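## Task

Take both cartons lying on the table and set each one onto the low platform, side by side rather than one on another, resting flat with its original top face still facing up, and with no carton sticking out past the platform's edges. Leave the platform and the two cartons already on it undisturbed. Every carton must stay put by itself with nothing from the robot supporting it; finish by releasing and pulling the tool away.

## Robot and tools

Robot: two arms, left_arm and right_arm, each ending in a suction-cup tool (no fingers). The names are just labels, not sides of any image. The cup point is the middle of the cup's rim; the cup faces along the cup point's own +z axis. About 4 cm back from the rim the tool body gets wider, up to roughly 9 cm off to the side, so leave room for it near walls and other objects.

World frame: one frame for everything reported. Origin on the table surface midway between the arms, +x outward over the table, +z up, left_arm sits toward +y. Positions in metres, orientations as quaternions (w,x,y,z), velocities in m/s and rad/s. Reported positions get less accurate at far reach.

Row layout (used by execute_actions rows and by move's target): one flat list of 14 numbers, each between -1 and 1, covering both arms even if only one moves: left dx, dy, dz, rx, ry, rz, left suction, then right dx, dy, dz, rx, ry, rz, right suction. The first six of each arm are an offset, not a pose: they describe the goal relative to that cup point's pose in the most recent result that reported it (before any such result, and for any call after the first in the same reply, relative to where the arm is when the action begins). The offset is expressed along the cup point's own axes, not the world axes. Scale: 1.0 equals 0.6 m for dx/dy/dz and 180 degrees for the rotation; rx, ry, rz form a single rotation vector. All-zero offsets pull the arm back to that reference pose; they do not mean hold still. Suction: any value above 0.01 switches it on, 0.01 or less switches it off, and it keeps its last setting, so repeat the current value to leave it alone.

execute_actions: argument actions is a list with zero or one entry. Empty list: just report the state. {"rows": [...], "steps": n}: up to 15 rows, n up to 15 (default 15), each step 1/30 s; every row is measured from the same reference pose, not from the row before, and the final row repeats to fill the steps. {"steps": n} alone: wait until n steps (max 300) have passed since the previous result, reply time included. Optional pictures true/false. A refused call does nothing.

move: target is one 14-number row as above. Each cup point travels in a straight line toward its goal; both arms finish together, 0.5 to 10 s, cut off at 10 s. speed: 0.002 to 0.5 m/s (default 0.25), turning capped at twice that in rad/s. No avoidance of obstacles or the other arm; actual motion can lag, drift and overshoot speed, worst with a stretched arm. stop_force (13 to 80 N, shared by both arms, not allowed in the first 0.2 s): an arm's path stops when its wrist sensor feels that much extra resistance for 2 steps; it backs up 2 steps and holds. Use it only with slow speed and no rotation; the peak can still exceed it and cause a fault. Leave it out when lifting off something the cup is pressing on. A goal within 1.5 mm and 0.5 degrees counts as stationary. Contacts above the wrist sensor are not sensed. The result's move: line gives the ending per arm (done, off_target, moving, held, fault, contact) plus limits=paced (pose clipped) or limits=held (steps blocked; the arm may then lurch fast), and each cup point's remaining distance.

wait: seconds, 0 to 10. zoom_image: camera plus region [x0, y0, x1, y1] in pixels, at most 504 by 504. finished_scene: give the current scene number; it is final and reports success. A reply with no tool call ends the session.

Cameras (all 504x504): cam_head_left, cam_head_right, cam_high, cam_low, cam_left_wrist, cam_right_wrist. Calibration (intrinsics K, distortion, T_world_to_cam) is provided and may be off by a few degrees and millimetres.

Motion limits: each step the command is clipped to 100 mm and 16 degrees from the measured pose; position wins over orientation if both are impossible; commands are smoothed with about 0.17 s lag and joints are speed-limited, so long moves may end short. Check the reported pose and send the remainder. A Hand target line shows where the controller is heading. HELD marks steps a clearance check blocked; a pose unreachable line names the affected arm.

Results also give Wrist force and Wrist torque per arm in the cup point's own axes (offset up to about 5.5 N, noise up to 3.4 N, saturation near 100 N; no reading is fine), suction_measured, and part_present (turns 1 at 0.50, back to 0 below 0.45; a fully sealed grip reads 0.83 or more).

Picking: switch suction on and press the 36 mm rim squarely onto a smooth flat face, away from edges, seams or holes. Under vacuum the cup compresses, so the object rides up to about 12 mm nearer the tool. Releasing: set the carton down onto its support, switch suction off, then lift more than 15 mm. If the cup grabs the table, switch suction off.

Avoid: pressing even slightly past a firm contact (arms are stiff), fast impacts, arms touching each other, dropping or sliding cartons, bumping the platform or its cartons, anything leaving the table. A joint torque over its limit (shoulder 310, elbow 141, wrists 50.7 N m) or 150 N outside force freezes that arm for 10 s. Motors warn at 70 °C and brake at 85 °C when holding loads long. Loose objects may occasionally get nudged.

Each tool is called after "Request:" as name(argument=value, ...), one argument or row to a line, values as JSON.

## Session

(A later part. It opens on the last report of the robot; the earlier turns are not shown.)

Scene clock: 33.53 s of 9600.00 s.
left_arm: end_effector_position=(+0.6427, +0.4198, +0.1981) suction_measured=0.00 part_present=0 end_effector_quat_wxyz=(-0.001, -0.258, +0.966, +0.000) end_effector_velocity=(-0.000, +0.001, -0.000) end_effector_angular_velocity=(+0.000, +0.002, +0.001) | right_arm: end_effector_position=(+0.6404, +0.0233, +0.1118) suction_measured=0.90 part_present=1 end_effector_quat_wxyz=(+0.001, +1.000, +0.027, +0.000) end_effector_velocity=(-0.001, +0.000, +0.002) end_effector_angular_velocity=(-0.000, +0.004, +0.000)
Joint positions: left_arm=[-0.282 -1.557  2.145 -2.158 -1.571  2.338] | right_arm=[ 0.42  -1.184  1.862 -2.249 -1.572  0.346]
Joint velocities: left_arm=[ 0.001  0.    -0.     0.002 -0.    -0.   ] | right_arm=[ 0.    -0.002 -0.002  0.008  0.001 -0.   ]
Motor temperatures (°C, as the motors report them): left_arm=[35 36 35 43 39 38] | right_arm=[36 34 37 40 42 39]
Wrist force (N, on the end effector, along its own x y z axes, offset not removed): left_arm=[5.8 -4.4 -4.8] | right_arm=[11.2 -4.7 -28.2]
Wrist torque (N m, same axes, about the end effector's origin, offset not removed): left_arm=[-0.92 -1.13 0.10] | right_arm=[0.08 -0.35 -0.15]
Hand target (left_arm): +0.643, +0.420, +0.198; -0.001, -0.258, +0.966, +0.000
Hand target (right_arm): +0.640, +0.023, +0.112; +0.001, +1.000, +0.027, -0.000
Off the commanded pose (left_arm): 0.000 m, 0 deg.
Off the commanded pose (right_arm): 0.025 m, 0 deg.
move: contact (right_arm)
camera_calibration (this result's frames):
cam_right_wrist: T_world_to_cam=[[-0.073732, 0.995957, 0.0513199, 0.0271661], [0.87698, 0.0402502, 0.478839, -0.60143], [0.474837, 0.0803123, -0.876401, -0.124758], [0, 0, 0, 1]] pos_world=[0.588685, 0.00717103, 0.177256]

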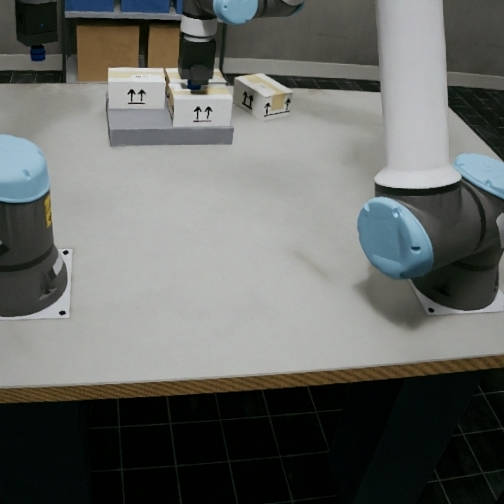

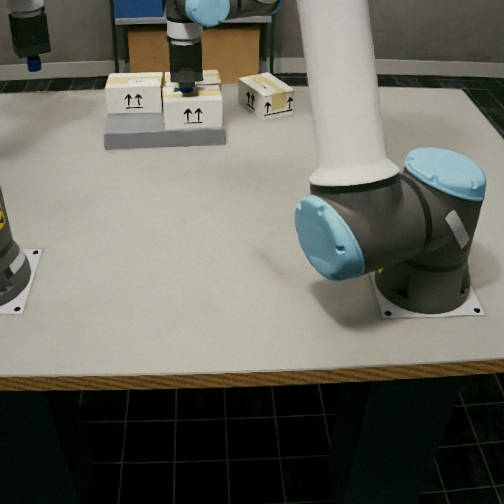

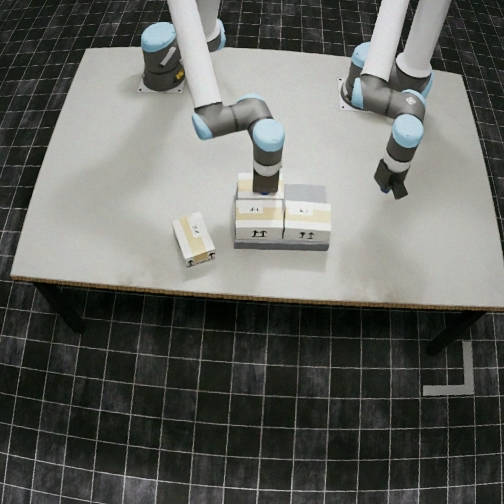

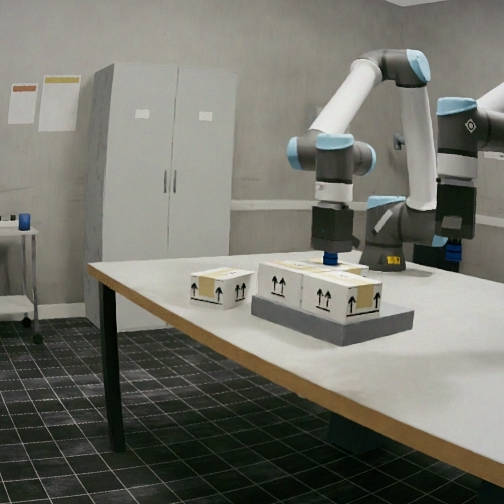

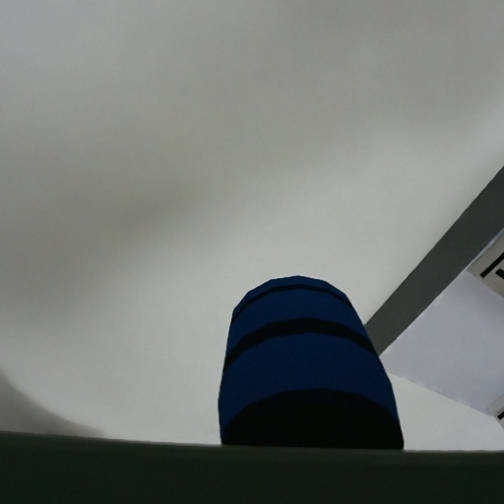

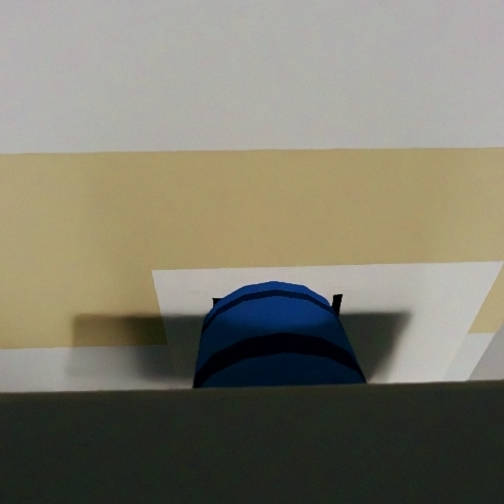

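Request:
move(
  target=[0,0,0,0,0,0,0,0,0.007,-0.012,0,0,0,1],
  speed=0.02,
)

Request:
move(
  target=[0,0,0,0,0,0,0,0,0,0.03,0,0,0,1],
  speed=0.008,
  stop_force=13,
)

Request:
execute_actions(
  actions=[
    {"rows":[[0,0,0,0,0,0,0,0,0,0,0,0,0,0]],"steps":8},
  ],
  pictures=false,
)

Request:
move(
  target=[0,0,0,0,0,0,0,0,-0.1,-0.25,0,0,0,0],
)

Request:
move(
  target=[0,0,0,0,0,0,0,0.2,0.48,0.08,0,0,0.38,0],
  speed=0.4,
)

Scene clock: 42.13 s of 9600.00 s.
left_arm: end_effector_position=(+0.6427, +0.4198, +0.1981) suction_measured=0.00 part_present=0 end_effector_quat_wxyz=(-0.001, -0.258, +0.966, +0.000) end_effector_velocity=(+0.000, -0.000, +0.000) end_effector_angular_velocity=(-0.000, -0.000, +0.000) | right_arm: end_effector_position=(+0.6406, +0.0192, +0.1189) suction_measured=0.90 part_present=1 end_effector_quat_wxyz=(+0.001, +1.000, +0.027, +0.000) end_effector_velocity=(+0.000, -0.002, +0.001) end_effector_angular_velocity=(-0.002, +0.000, -0.000)
Joint positions: left_arm=[-0.282 -1.557  2.145 -2.158 -1.571  2.338] | right_arm=[ 0.415 -1.194  1.862 -2.238 -1.572  0.341]
Joint velocities: left_arm=[-0. -0. -0. -0. -0. -0.] | right_arm=[-0.001 -0.002  0.     0.003 -0.001 -0.001]
Motor temperatures (°C, as the motors report them): left_arm=[35 36 35 43 39 38] | right_arm=[36 34 37 40 42 39]
Wrist force (N, on the end effector, along its own x y z axes, offset not removed): left_arm=[8.0 -0.1 -2.6] | right_arm=[-2.4 -4.0 14.0]
Wrist torque (N m, same axes, about the end effector's origin, offset not removed): left_arm=[-0.16 -1.54 0.03] | right_arm=[-0.36 0.88 0.07]
Hand target (left_arm): +0.643, +0.420, +0.198; -0.001, -0.258, +0.966, +0.000
Hand target (right_arm): +0.641, +0.019, +0.119; +0.001, +1.000, +0.027, +0.000
Off the commanded pose (left_arm): 0.000 m, 0 deg.
Off the commanded pose (right_arm): 0.000 m, 0 deg.
After step 90, 4.87 s passed at rest.
move: done
camera_calibration (this result's frames):
cam_left_wrist: T_world_to_cam=[[0.48243, -0.875646, -0.0224957, 0.0709488], [-0.791566, -0.446816, 0.416867, 0.639062], [-0.375079, -0.183302, -0.908689, 0.573971], [0, 0, 0, 1]] pos_world=[0.686917, 0.45288, 0.256754]
cam_right_wrist: T_world_to_cam=[[-0.0737322, 0.995957, 0.0513187, 0.0308904], [0.876984, 0.0402517, 0.478831, -0.604836], [0.47483, 0.0803109, -0.876406, -0.118375], [0, 0, 0, 1]] pos_world=[0.588917, 0.00308695, 0.184285]

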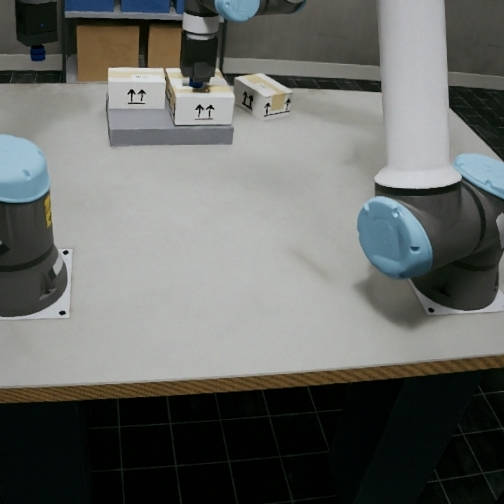

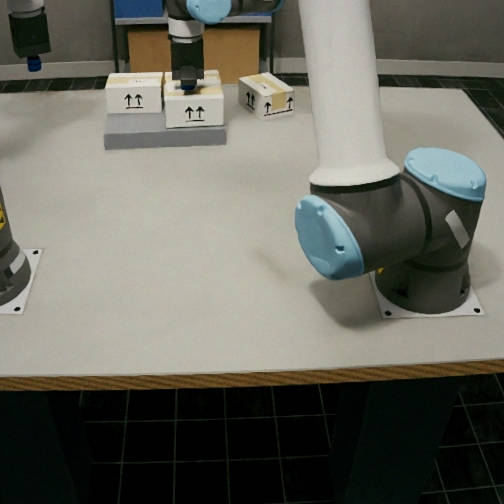

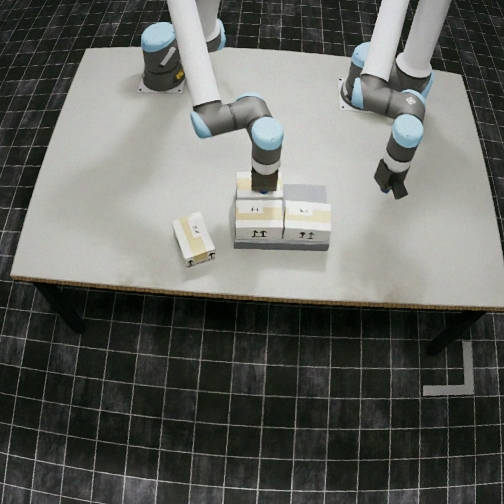

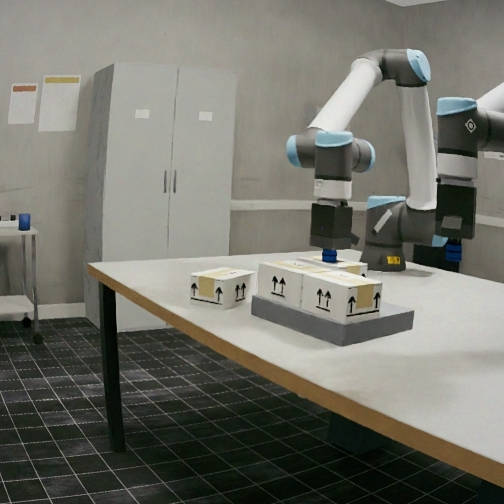

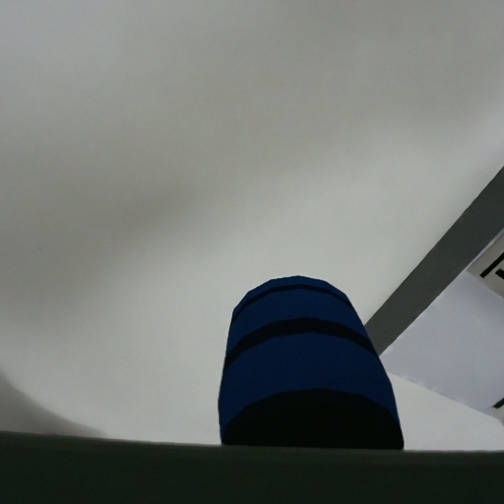

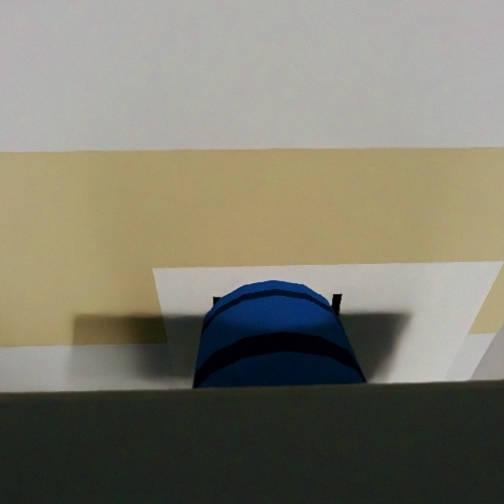

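Scene clock: 43.37 s of 9600.00 s.
left_arm: end_effector_position=(+0.6427, +0.4198, +0.1981) suction_measured=0.00 part_present=0 end_effector_quat_wxyz=(-0.001, -0.258, +0.966, +0.000) end_effector_velocity=(+0.000, -0.000, +0.000) end_effector_angular_velocity=(-0.000, -0.001, -0.000) | right_arm: end_effector_position=(+0.6406, +0.0192, +0.1120) suction_measured=0.90 part_present=1 end_effector_quat_wxyz=(+0.000, +1.000, +0.027, +0.000) end_effector_velocity=(-0.001, -0.001, +0.000) end_effector_angular_velocity=(-0.003, +0.004, -0.000)
Joint positions: left_arm=[-0.282 -1.557  2.145 -2.158 -1.571  2.338] | right_arm=[ 0.415 -1.187  1.867 -2.251 -1.572  0.341]
Joint velocities: left_arm=[-0.    -0.001  0.    -0.001  0.     0.   ] | right_arm=[-0.    -0.001  0.001  0.005 -0.001 -0.   ]
Motor temperatures (°C, as the motors report them): left_arm=[35 36 35 43 39 38] | right_arm=[36 34 37 40 42 39]
Wrist force (N, on the end effector, along its own x y z axes, offset not removed): left_arm=[3.0 -4.9 -4.6] | right_arm=[1.9 1.4 -18.5]
Wrist torque (N m, same axes, about the end effector's origin, offset not removed): left_arm=[-1.19 -0.66 0.07] | right_arm=[0.44 0.35 0.19]
Hand target (left_arm): +0.643, +0.420, +0.198; -0.001, -0.258, +0.966, +0.000
Hand target (right_arm): +0.641, +0.019, +0.112; +0.001, +1.000, +0.027, +0.000
Off the commanded pose (left_arm): 0.000 m, 0 deg.
Off the commanded pose (right_arm): 0.011 m, 0 deg.
move: contact (right_arm)
camera_calibration (this result's frames):
cam_left_wrist: T_world_to_cam=[[0.48243, -0.875646, -0.0224958, 0.0709488], [-0.791566, -0.446816, 0.416867, 0.639062], [-0.375079, -0.183302, -0.908689, 0.573971], [0, 0, 0, 1]] pos_world=[0.686917, 0.45288, 0.256754]
cam_right_wrist: T_world_to_cam=[[-0.0737442, 0.995952, 0.0513987, 0.0312599], [0.876872, 0.040205, 0.47904, -0.60153], [0.475034, 0.0803965, -0.876287, -0.124583], [0, 0, 0, 1]] pos_world=[0.588951, 0.0030672, 0.17738]

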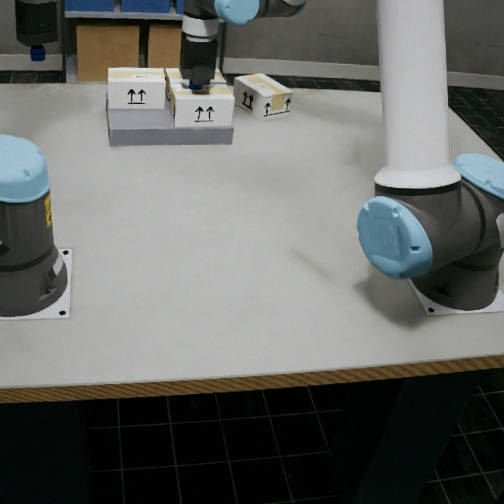

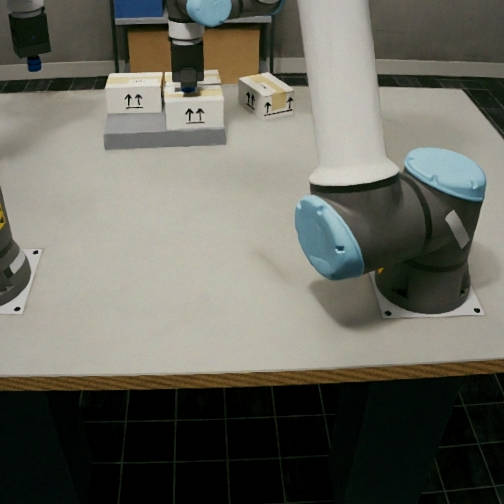

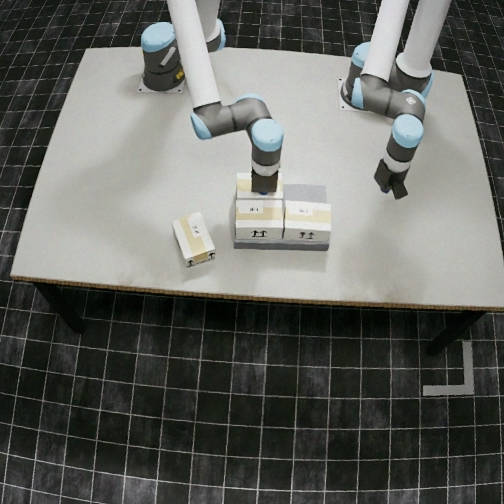

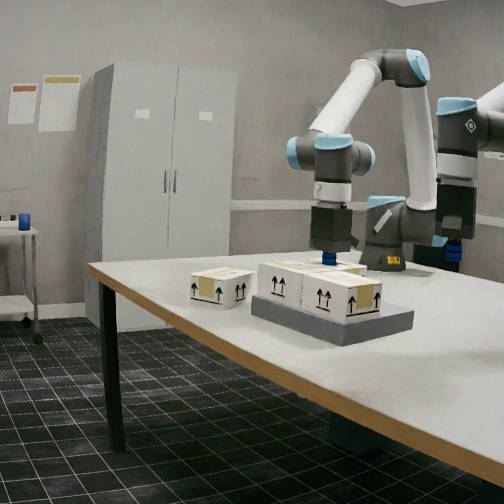

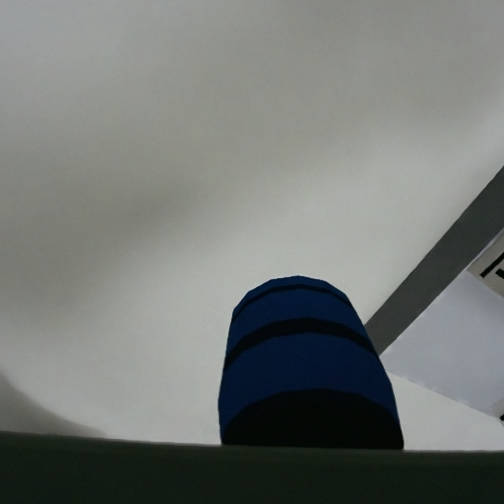

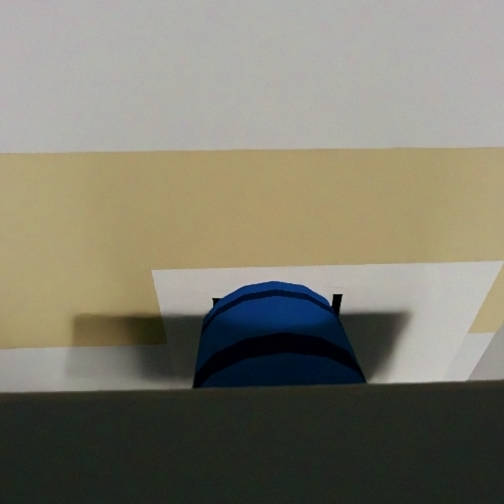

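Scene clock: 43.63 s of 9600.00 s.
left_arm: end_effector_position=(+0.6427, +0.4198, +0.1981) suction_measured=0.00 part_present=0 end_effector_quat_wxyz=(-0.001, -0.258, +0.966, +0.000) end_effector_velocity=(+0.000, -0.000, +0.001) end_effector_angular_velocity=(-0.001, -0.002, -0.001) | right_arm: end_effector_position=(+0.6406, +0.0192, +0.1120) suction_measured=0.00 part_present=0 end_effector_quat_wxyz=(+0.001, +1.000, +0.027, +0.000) end_effector_velocity=(-0.001, -0.000, -0.001) end_effector_angular_velocity=(-0.001, +0.001, +0.000)
Joint positions: left_arm=[-0.282 -1.557  2.145 -2.158 -1.571  2.338] | right_arm=[ 0.415 -1.187  1.867 -2.25  -1.572  0.341]
Joint velocities: left_arm=[-0.001 -0.002 -0.    -0.001  0.     0.   ] | right_arm=[ 0.001 -0.     0.002 -0.    -0.001  0.   ]
Motor temperatures (°C, as the motors report them): left_arm=[35 36 35 43 39 38] | right_arm=[36 34 37 40 42 39]
Wrist force (N, on the end effector, along its own x y z axes, offset not removed): left_arm=[2.9 3.6 1.8] | right_arm=[-0.2 -1.1 -37.0]
Wrist torque (N m, same axes, about the end effector's origin, offset not removed): left_arm=[0.28 -0.63 0.18] | right_arm=[0.05 0.25 0.07]
Hand target (left_arm): +0.643, +0.420, +0.198; -0.001, -0.258, +0.966, +0.000
Hand target (right_arm): +0.641, +0.019, +0.112; +0.000, +1.000, +0.027, +0.000
Off the commanded pose (left_arm): 0.000 m, 0 deg.
Off the commanded pose (right_arm): 0.000 m, 0 deg.
Steps of this call (steps 1 to 8: all 8 steps of this action). Readings (end_effector_position | what the end effector reports):
1: left_arm (+0.6427, +0.4198, +0.1981) | right_arm (+0.6406, +0.0191, +0.1120) | left_arm suction_measured=0.00 part_present=0 | right_arm suction_measured=0.41 part_present=0
2: left_arm (+0.6427, +0.4198, +0.1981) | right_arm (+0.6406, +0.0191, +0.1120) | left_arm suction_measured=0.00 part_present=0 | right_arm suction_measured=0.00 part_present=0
4: left_arm (+0.6427, +0.4198, +0.1981) | right_arm (+0.6406, +0.0192, +0.1120) | left_arm suction_measured=0.00 part_present=0 | right_arm suction_measured=0.00 part_present=0
8: the state above

Scene clock: 45.10 s of 9600.00 s.
left_arm: end_effector_position=(+0.6427, +0.4198, +0.1981) suction_measured=0.00 part_present=0 end_effector_quat_wxyz=(-0.001, -0.258, +0.966, +0.000) end_effector_velocity=(-0.000, -0.001, +0.001) end_effector_angular_velocity=(-0.000, -0.002, -0.001) | right_arm: end_effector_position=(+0.6375, +0.0791, +0.2617) suction_measured=0.00 part_present=0 end_effector_quat_wxyz=(+0.001, +1.000, +0.027, +0.000) end_effector_velocity=(+0.000, +0.001, +0.002) end_effector_angular_velocity=(-0.000, -0.000, -0.000)
Joint positions: left_arm=[-0.282 -1.557  2.145 -2.158 -1.571  2.338] | right_arm=[ 0.484 -1.267  1.674 -1.977 -1.572  0.41 ]
Joint velocities: left_arm=[-0.001 -0.002 -0.     0.     0.    -0.   ] | right_arm=[ 0.001 -0.    -0.003  0.004 -0.     0.001]
Motor temperatures (°C, as the motors report them): left_arm=[35 36 35 43 39 38] | right_arm=[36 34 37 40 42 39]
Wrist force (N, on the end effector, along its own x y z axes, offset not removed): left_arm=[6.0 1.4 -1.8] | right_arm=[-6.0 -4.8 3.0]
Wrist torque (N m, same axes, about the end effector's origin, offset not removed): left_arm=[0.17 -1.10 0.03] | right_arm=[-0.62 1.15 -0.21]
Hand target (left_arm): +0.643, +0.420, +0.198; -0.001, -0.258, +0.966, +0.000
Hand target (right_arm): +0.638, +0.079, +0.262; +0.001, +1.000, +0.027, +0.000
Off the commanded pose (left_arm): 0.000 m, 0 deg.
Off the commanded pose (right_arm): 0.000 m, 0 deg.
move: done
camera_calibration (this result's frames):
cam_left_wrist: T_world_to_cam=[[0.48243, -0.875646, -0.0224958, 0.0709488], [-0.791566, -0.446816, 0.416867, 0.639062], [-0.375079, -0.183302, -0.908689, 0.573971], [0, 0, 0, 1]] pos_world=[0.686917, 0.45288, 0.256754]
cam_right_wrist: T_world_to_cam=[[-0.073746, 0.995953, 0.0513651, -0.0363133], [0.876849, 0.0402188, 0.479081, -0.672916], [0.475076, 0.0803698, -0.876267, 0.00329897], [0, 0, 0, 1]] pos_world=[0.585801, 0.0629651, 0.327137]

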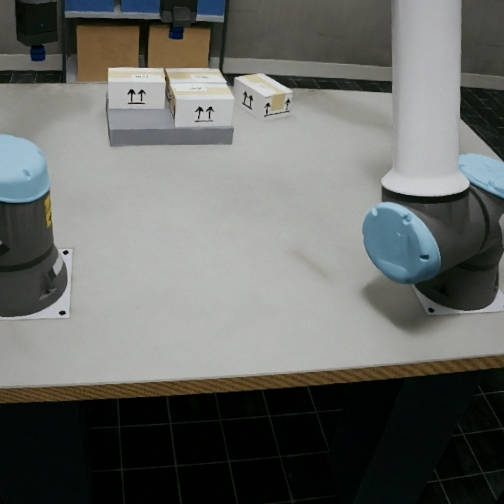

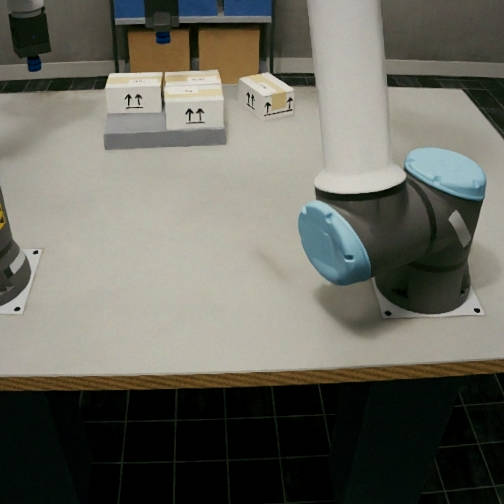

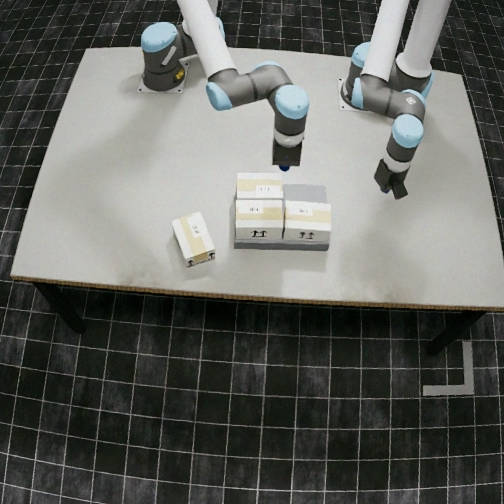

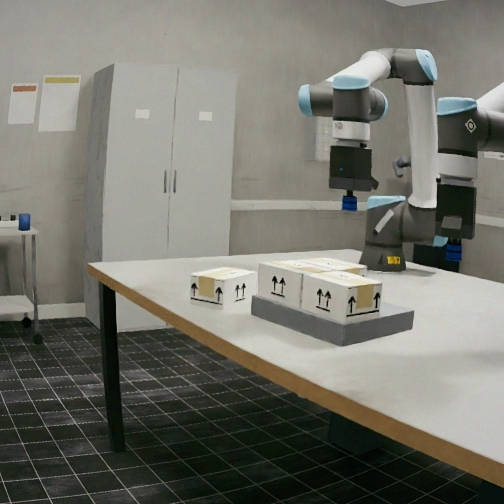

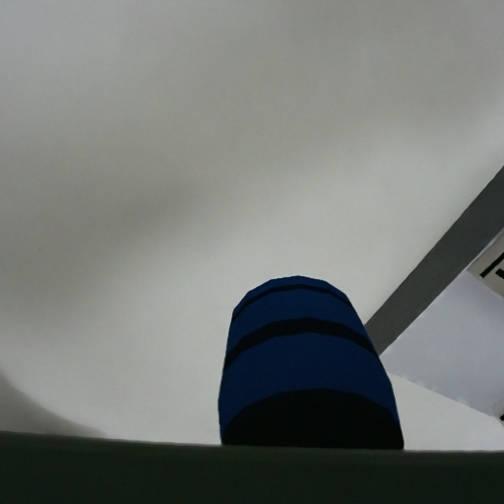

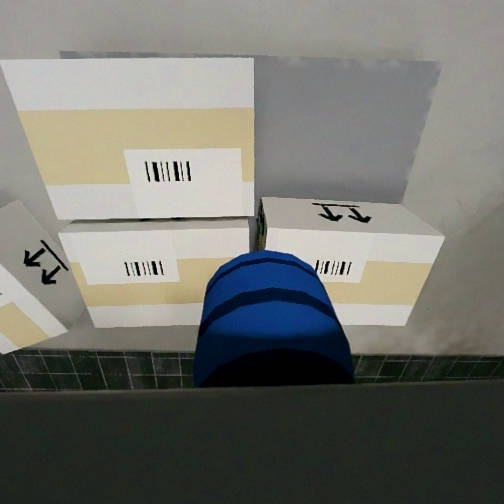

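Scene clock: 47.20 s of 9600.00 s.
left_arm: end_effector_position=(+0.6427, +0.4198, +0.1981) suction_measured=0.00 part_present=0 end_effector_quat_wxyz=(-0.001, -0.258, +0.966, +0.000) end_effector_velocity=(-0.000, +0.000, -0.000) end_effector_angular_velocity=(+0.000, +0.001, +0.001) | right_arm: end_effector_position=(+0.7729, -0.2018, +0.2138) suction_measured=0.00 part_present=0 end_effector_quat_wxyz=(+0.000, +0.842, -0.539, +0.000) end_effector_velocity=(+0.001, -0.003, +0.000) end_effector_angular_velocity=(-0.002, -0.001, -0.008)
Joint positions: left_arm=[-0.282 -1.557  2.145 -2.158 -1.571  2.338] | right_arm=[ 0.108 -1.25   1.744 -2.064 -1.571  1.227]
Joint velocities: left_arm=[ 0.     0.     0.     0.001  0.    -0.   ] | right_arm=[-0.003  0.    -0.001 -0.    -0.002  0.005]
Motor temperatures (°C, as the motors report them): left_arm=[35 36 35 43 39 38] | right_arm=[36 34 37 40 42 39]
Wrist force (N, on the end effector, along its own x y z axes, offset not removed): left_arm=[1.7 1.8 -2.4] | right_arm=[4.2 -0.5 8.2]
Wrist torque (N m, same axes, about the end effector's origin, offset not removed): left_arm=[-0.20 -0.71 0.13] | right_arm=[0.14 -0.37 -0.09]
Hand target (left_arm): +0.643, +0.420, +0.198; -0.001, -0.258, +0.966, +0.000
Hand target (right_arm): +0.773, -0.202, +0.214; +0.000, +0.842, -0.539, +0.000
Off the commanded pose (left_arm): 0.000 m, 0 deg.
Off the commanded pose (right_arm): 0.000 m, 0 deg.
move: done
camera_calibration (this result's frames):
cam_left_wrist: T_world_to_cam=[[0.48243, -0.875646, -0.0224959, 0.0709488], [-0.791566, -0.446816, 0.416867, 0.639062], [-0.375079, -0.183302, -0.908689, 0.573971], [0, 0, 0, 1]] pos_world=[0.686917, 0.45288, 0.256754]
cam_right_wrist: T_world_to_cam=[[0.898515, 0.435855, 0.0519708, -0.608764], [0.360444, -0.800208, 0.479319, -0.527863], [0.250501, -0.411943, -0.876101, -0.00624145], [0, 0, 0, 1]] pos_world=[0.738812, -0.159639, 0.279185]

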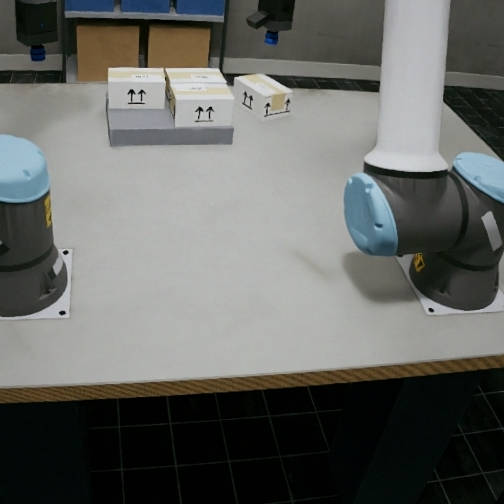

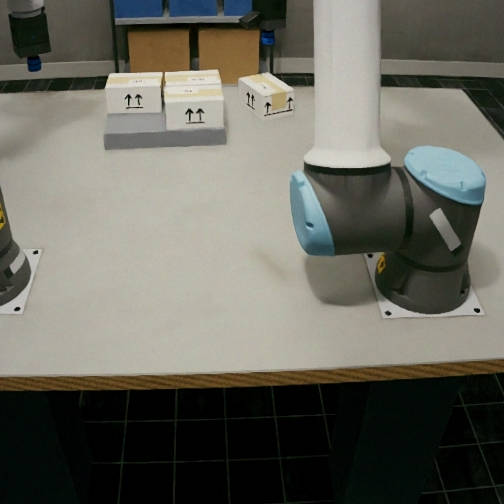

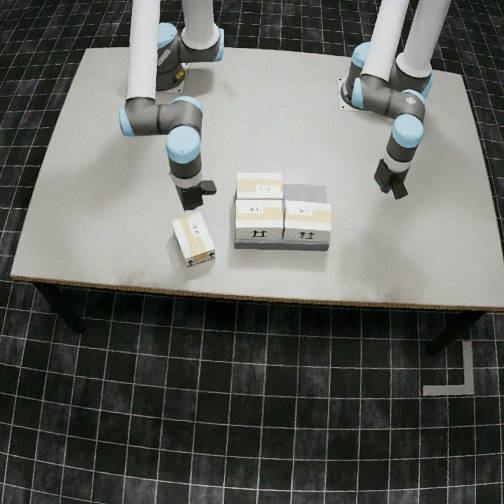

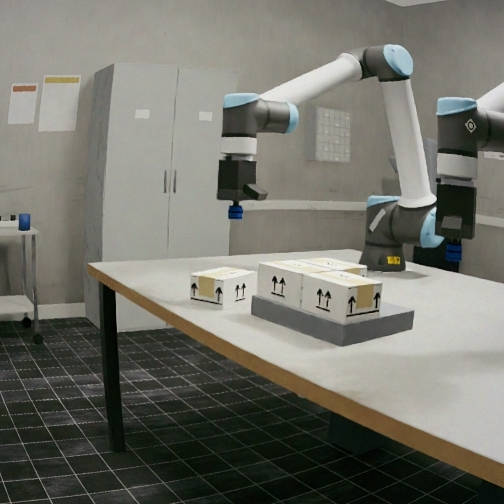

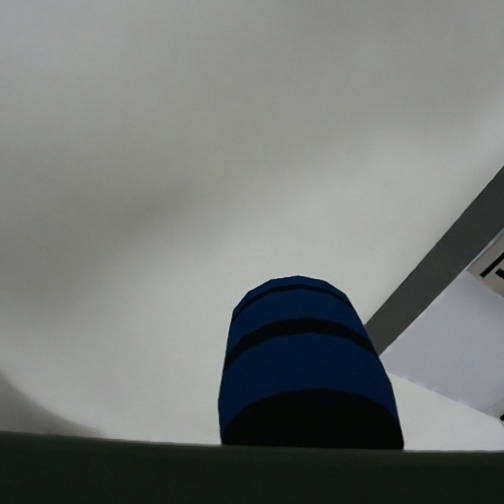

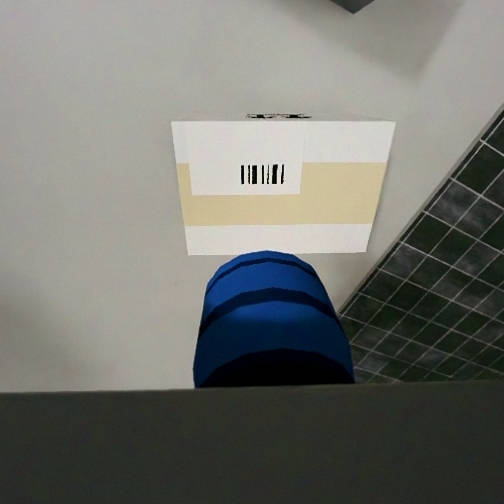

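Request:
move(
  target=[0,0,0,0,0,0,0,-0.025,-0.008,0.21,0,0,0,0],
)

Request:
move(
  target=[0,0,0,0,0,0,0,0,0,0.06,0,0,0,1],
  speed=0.009,
  stop_force=13,
)

Request:
move(
  target=[0,0,0,0,0,0,0,0,0,-0.25,0,0,-0.374,1],
)

Scene clock: 58.37 s of 9600.00 s.
left_arm: end_effector_position=(+0.6427, +0.4198, +0.1981) suction_measured=0.00 part_present=0 end_effector_quat_wxyz=(-0.001, -0.258, +0.966, +0.000) end_effector_velocity=(-0.000, -0.000, -0.001) end_effector_angular_velocity=(+0.000, +0.001, +0.000) | right_arm: end_effector_position=(+0.7708, -0.1861, +0.0881) suction_measured=0.00 part_present=0 end_effector_quat_wxyz=(+0.000, +0.842, -0.539, +0.000) end_effector_velocity=(-0.000, +0.001, -0.002) end_effector_angular_velocity=(+0.002, +0.001, +0.000)
Joint positions: left_arm=[-0.282 -1.557  2.145 -2.158 -1.571  2.338] | right_arm=[ 0.127 -1.128  1.829 -2.272 -1.571  1.246]
Joint velocities: left_arm=[-0.     0.001  0.     0.     0.    -0.   ] | right_arm=[ 0.001  0.002  0.001 -0.003  0.002  0.   ]
Motor temperatures (°C, as the motors report them): left_arm=[35 36 35 43 39 38] | right_arm=[36 34 37 40 42 39]
Wrist force (N, on the end effector, along its own x y z axes, offset not removed): left_arm=[3.5 -4.0 -5.0] | right_arm=[4.2 -1.9 7.4]
Wrist torque (N m, same axes, about the end effector's origin, offset not removed): left_arm=[-0.97 -0.71 -0.04] | right_arm=[-0.26 -0.52 0.19]
Hand target (left_arm): +0.643, +0.420, +0.198; -0.001, -0.258, +0.966, +0.000
Hand target (right_arm): +0.771, -0.186, +0.088; +0.000, +0.842, -0.539, +0.000
Off the commanded pose (left_arm): 0.000 m, 0 deg.
Off the commanded pose (right_arm): 0.000 m, 0 deg.
After step 90, 7.07 s passed at rest.
move: done
camera_calibration (this result's frames):
cam_left_wrist: T_world_to_cam=[[0.48243, -0.875646, -0.0224958, 0.0709489], [-0.791566, -0.446816, 0.416867, 0.639062], [-0.375079, -0.183302, -0.908689, 0.573971], [0, 0, 0, 1]] pos_world=[0.686917, 0.45288, 0.256754]
cam_right_wrist: T_world_to_cam=[[0.898514, 0.435856, 0.0519819, -0.607165], [0.360429, -0.800193, 0.479356, -0.454336], [0.250526, -0.411972, -0.87608, -0.109457], [0, 0, 0, 1]] pos_world=[0.736724, -0.144013, 0.153457]

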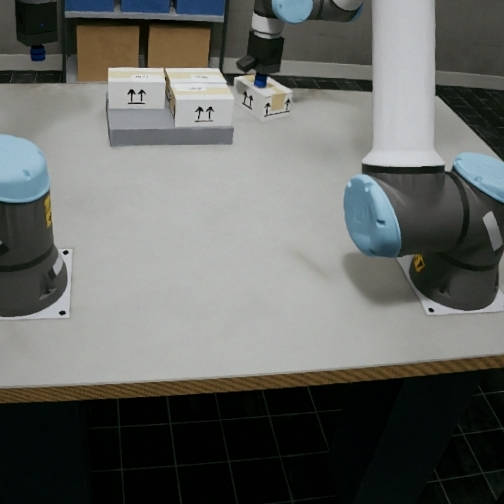

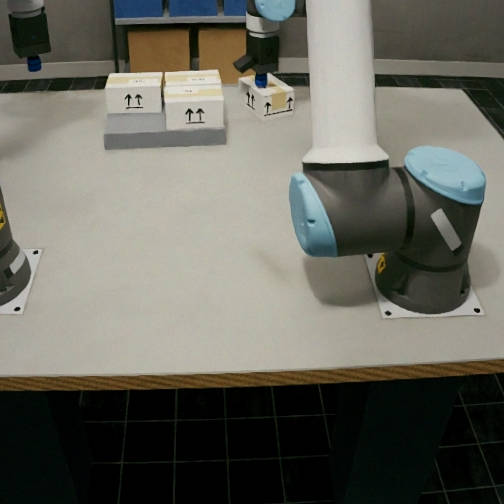

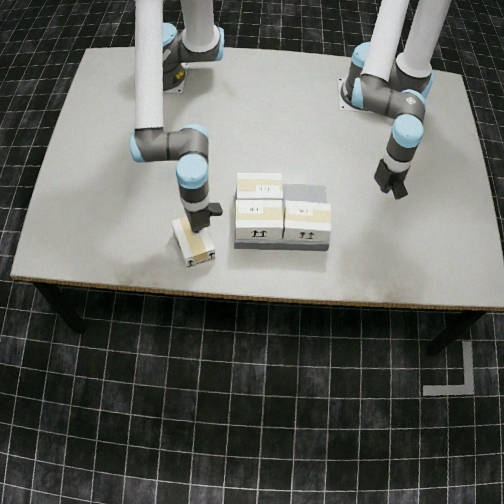

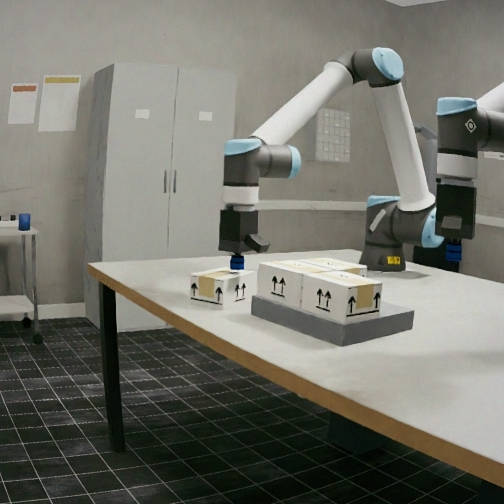

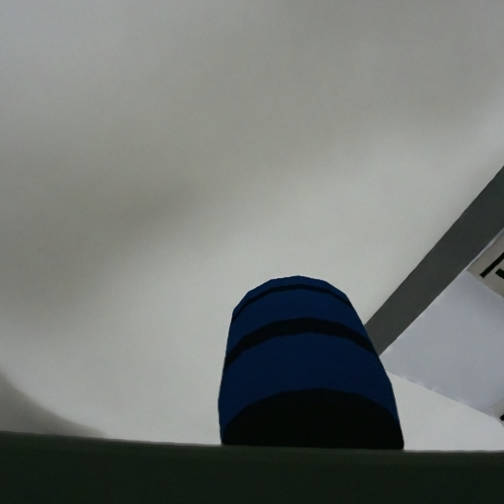

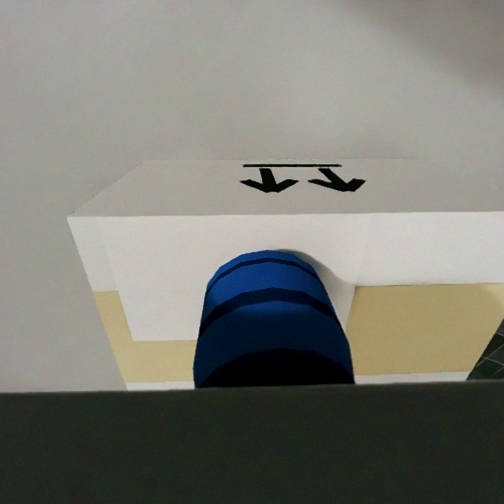

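Scene clock: 61.43 s of 9600.00 s.
left_arm: end_effector_position=(+0.6427, +0.4198, +0.1981) suction_measured=0.00 part_present=0 end_effector_quat_wxyz=(-0.001, -0.258, +0.966, +0.000) end_effector_velocity=(-0.000, -0.000, +0.000) end_effector_angular_velocity=(-0.000, -0.001, -0.000) | right_arm: end_effector_position=(+0.7708, -0.1861, +0.0640) suction_measured=0.90 part_present=1 end_effector_quat_wxyz=(+0.000, +0.842, -0.539, +0.000) end_effector_velocity=(-0.001, -0.000, +0.001) end_effector_angular_velocity=(-0.001, +0.004, -0.000)
Joint positions: left_arm=[-0.282 -1.557  2.145 -2.158 -1.571  2.338] | right_arm=[ 0.127 -1.101  1.842 -2.311 -1.571  1.246]
Joint velocities: left_arm=[-0.    -0.001  0.    -0.     0.     0.   ] | right_arm=[ 0.    -0.002 -0.     0.006 -0.     0.   ]
Motor temperatures (°C, as the motors report them): left_arm=[35 36 35 43 39 38] | right_arm=[36 34 37 40 42 39]
Wrist force (N, on the end effector, along its own x y z axes, offset not removed): left_arm=[4.6 4.3 -5.6] | right_arm=[-1.6 -2.3 -19.8]
Wrist torque (N m, same axes, about the end effector's origin, offset not removed): left_arm=[0.36 -0.75 -0.06] | right_arm=[-0.16 0.33 -0.15]
Hand target (left_arm): +0.643, +0.420, +0.198; -0.001, -0.258, +0.966, +0.000
Hand target (right_arm): +0.771, -0.186, +0.064; +0.000, +0.842, -0.539, +0.000
Off the commanded pose (left_arm): 0.000 m, 0 deg.
Off the commanded pose (right_arm): 0.012 m, 0 deg.
move: contact (right_arm)
camera_calibration (this result's frames):
cam_left_wrist: T_world_to_cam=[[0.48243, -0.875646, -0.0224958, 0.0709488], [-0.791566, -0.446816, 0.416867, 0.639062], [-0.375079, -0.183302, -0.908689, 0.573971], [0, 0, 0, 1]] pos_world=[0.686917, 0.45288, 0.256754]
cam_right_wrist: T_world_to_cam=[[0.898499, 0.435854, 0.0522478, -0.605946], [0.360295, -0.800207, 0.479433, -0.442695], [0.250772, -0.411946, -0.876022, -0.130745], [0, 0, 0, 1]] pos_world=[0.73673, -0.144004, 0.129367]

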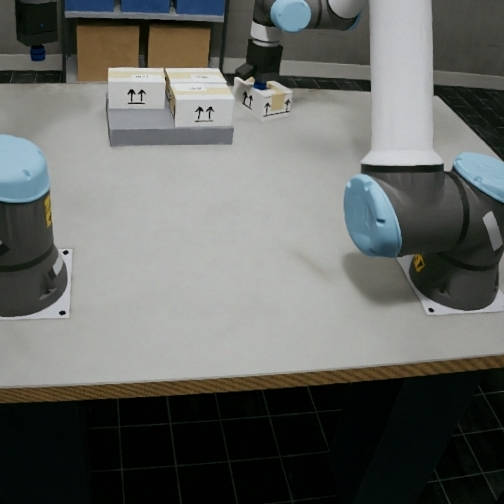

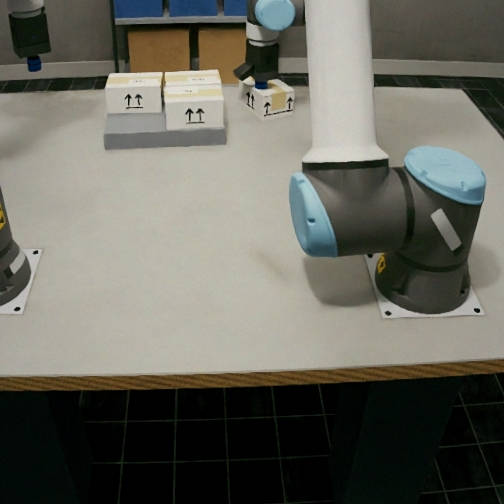

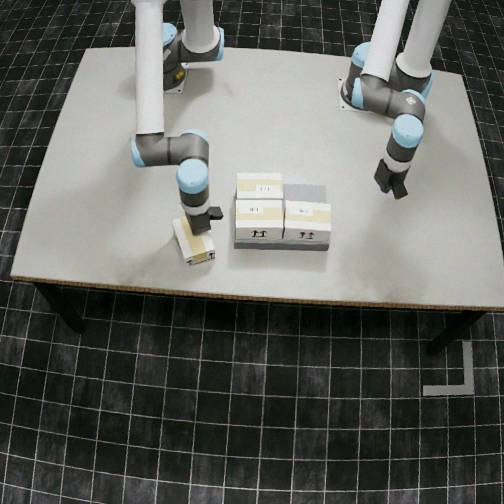

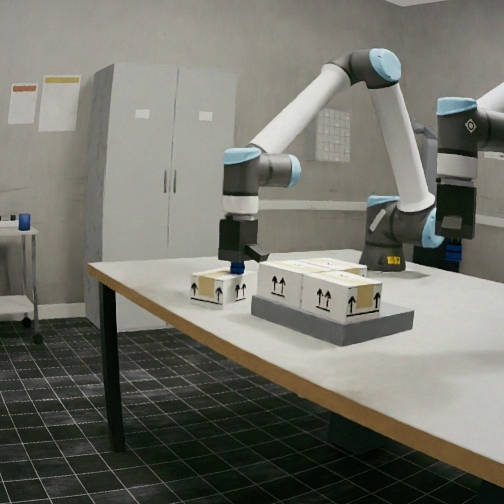

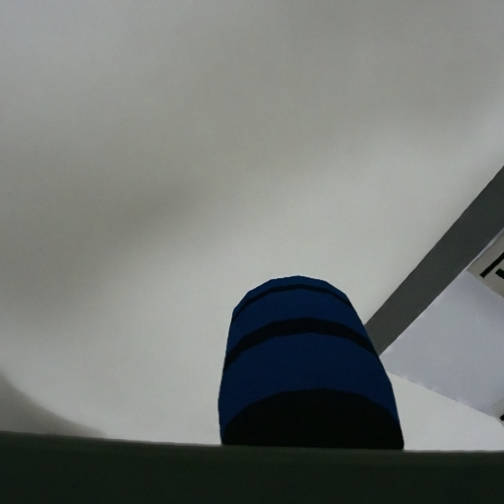

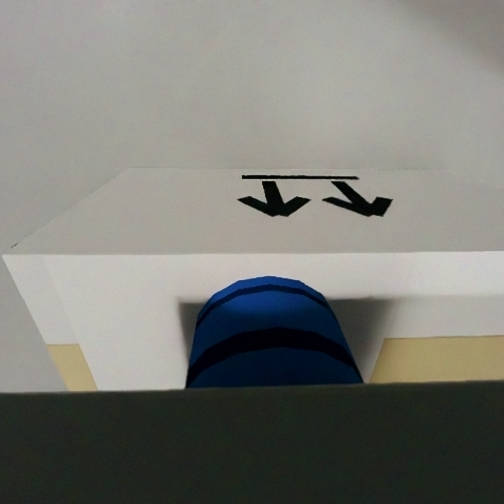

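Scene clock: 64.27 s of 9600.00 s.
left_arm: end_effector_position=(+0.6427, +0.4198, +0.1981) suction_measured=0.00 part_present=0 end_effector_quat_wxyz=(-0.001, -0.258, +0.966, +0.000) end_effector_velocity=(-0.000, +0.000, +0.000) end_effector_angular_velocity=(+0.000, -0.000, +0.001) | right_arm: end_effector_position=(+0.7709, -0.1861, +0.2138) suction_measured=0.90 part_present=1 end_effector_quat_wxyz=(+0.000, +1.000, +0.018, +0.000) end_effector_velocity=(-0.000, -0.000, +0.001) end_effector_angular_velocity=(-0.001, +0.001, +0.011)
Joint positions: left_arm=[-0.282 -1.557  2.145 -2.158 -1.571  2.338] | right_arm=[ 0.127 -1.246  1.738 -2.063 -1.572  0.072]
Joint velocities: left_arm=[ 0.    -0.001  0.     0.     0.    -0.   ] | right_arm=[-0.    -0.    -0.001  0.003 -0.001 -0.012]
Motor temperatures (°C, as the motors report them): left_arm=[35 36 35 43 39 38] | right_arm=[36 34 37 40 42 39]
Wrist force (N, on the end effector, along its own x y z axes, offset not removed): left_arm=[2.9 -1.3 -0.7] | right_arm=[4.1 -1.3 10.7]
Wrist torque (N m, same axes, about the end effector's origin, offset not removed): left_arm=[-0.52 -0.63 0.05] | right_arm=[-0.09 -0.69 -0.04]
Hand target (left_arm): +0.643, +0.420, +0.198; -0.001, -0.258, +0.966, +0.000
Hand target (right_arm): +0.771, -0.186, +0.214; +0.000, +1.000, +0.018, +0.000
Off the commanded pose (left_arm): 0.000 m, 0 deg.
Off the commanded pose (right_arm): 0.000 m, 0 deg.
move: done
camera_calibration (this result's frames):
cam_left_wrist: T_world_to_cam=[[0.48243, -0.875646, -0.0224958, 0.0709488], [-0.791566, -0.446816, 0.416867, 0.639062], [-0.375079, -0.183302, -0.908689, 0.573971], [0, 0, 0, 1]] pos_world=[0.686917, 0.45288, 0.256754]
cam_right_wrist: T_world_to_cam=[[-0.054575, 0.997174, 0.0516389, 0.225483], [0.877516, 0.0232217, 0.478986, -0.759932], [0.476433, 0.0714546, -0.876303, -0.0834904], [0, 0, 0, 1]] pos_world=[0.718936, -0.201233, 0.27919]

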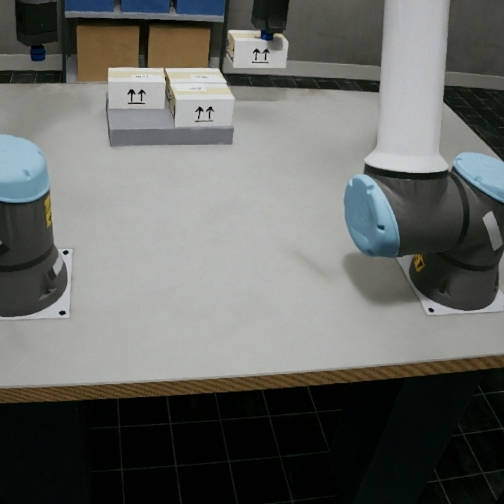

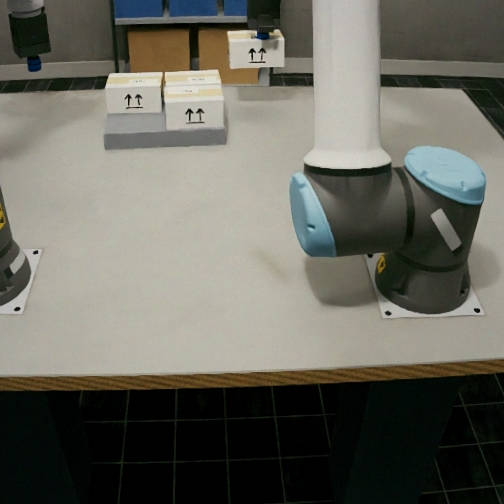

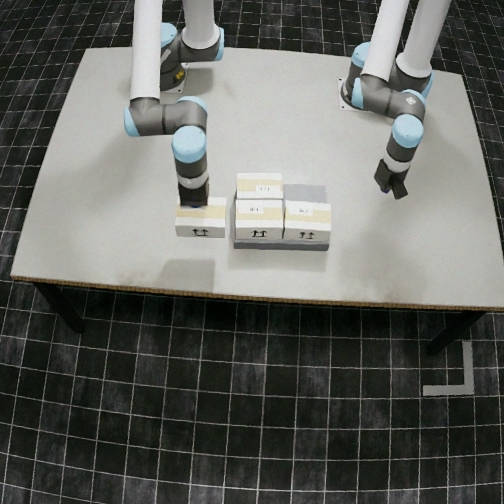

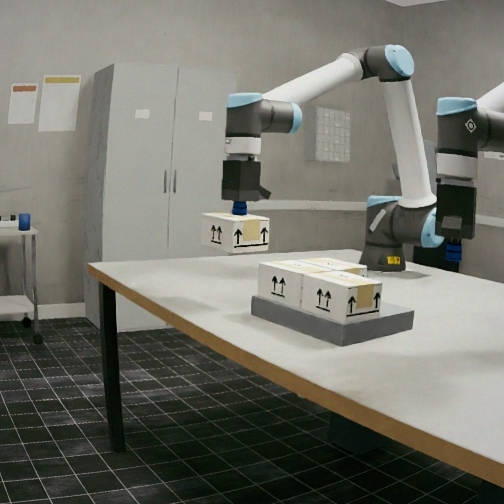

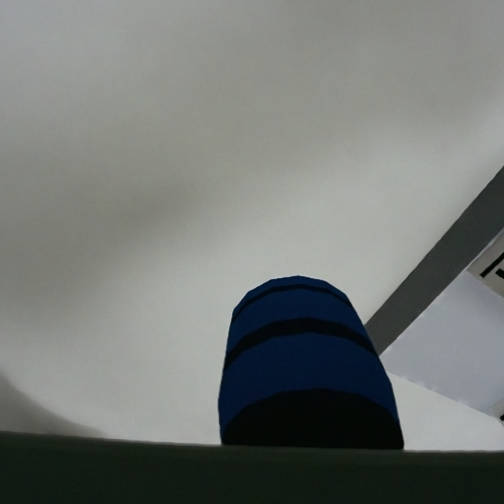

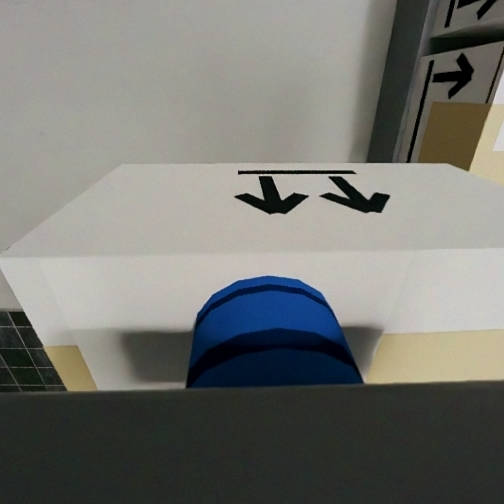

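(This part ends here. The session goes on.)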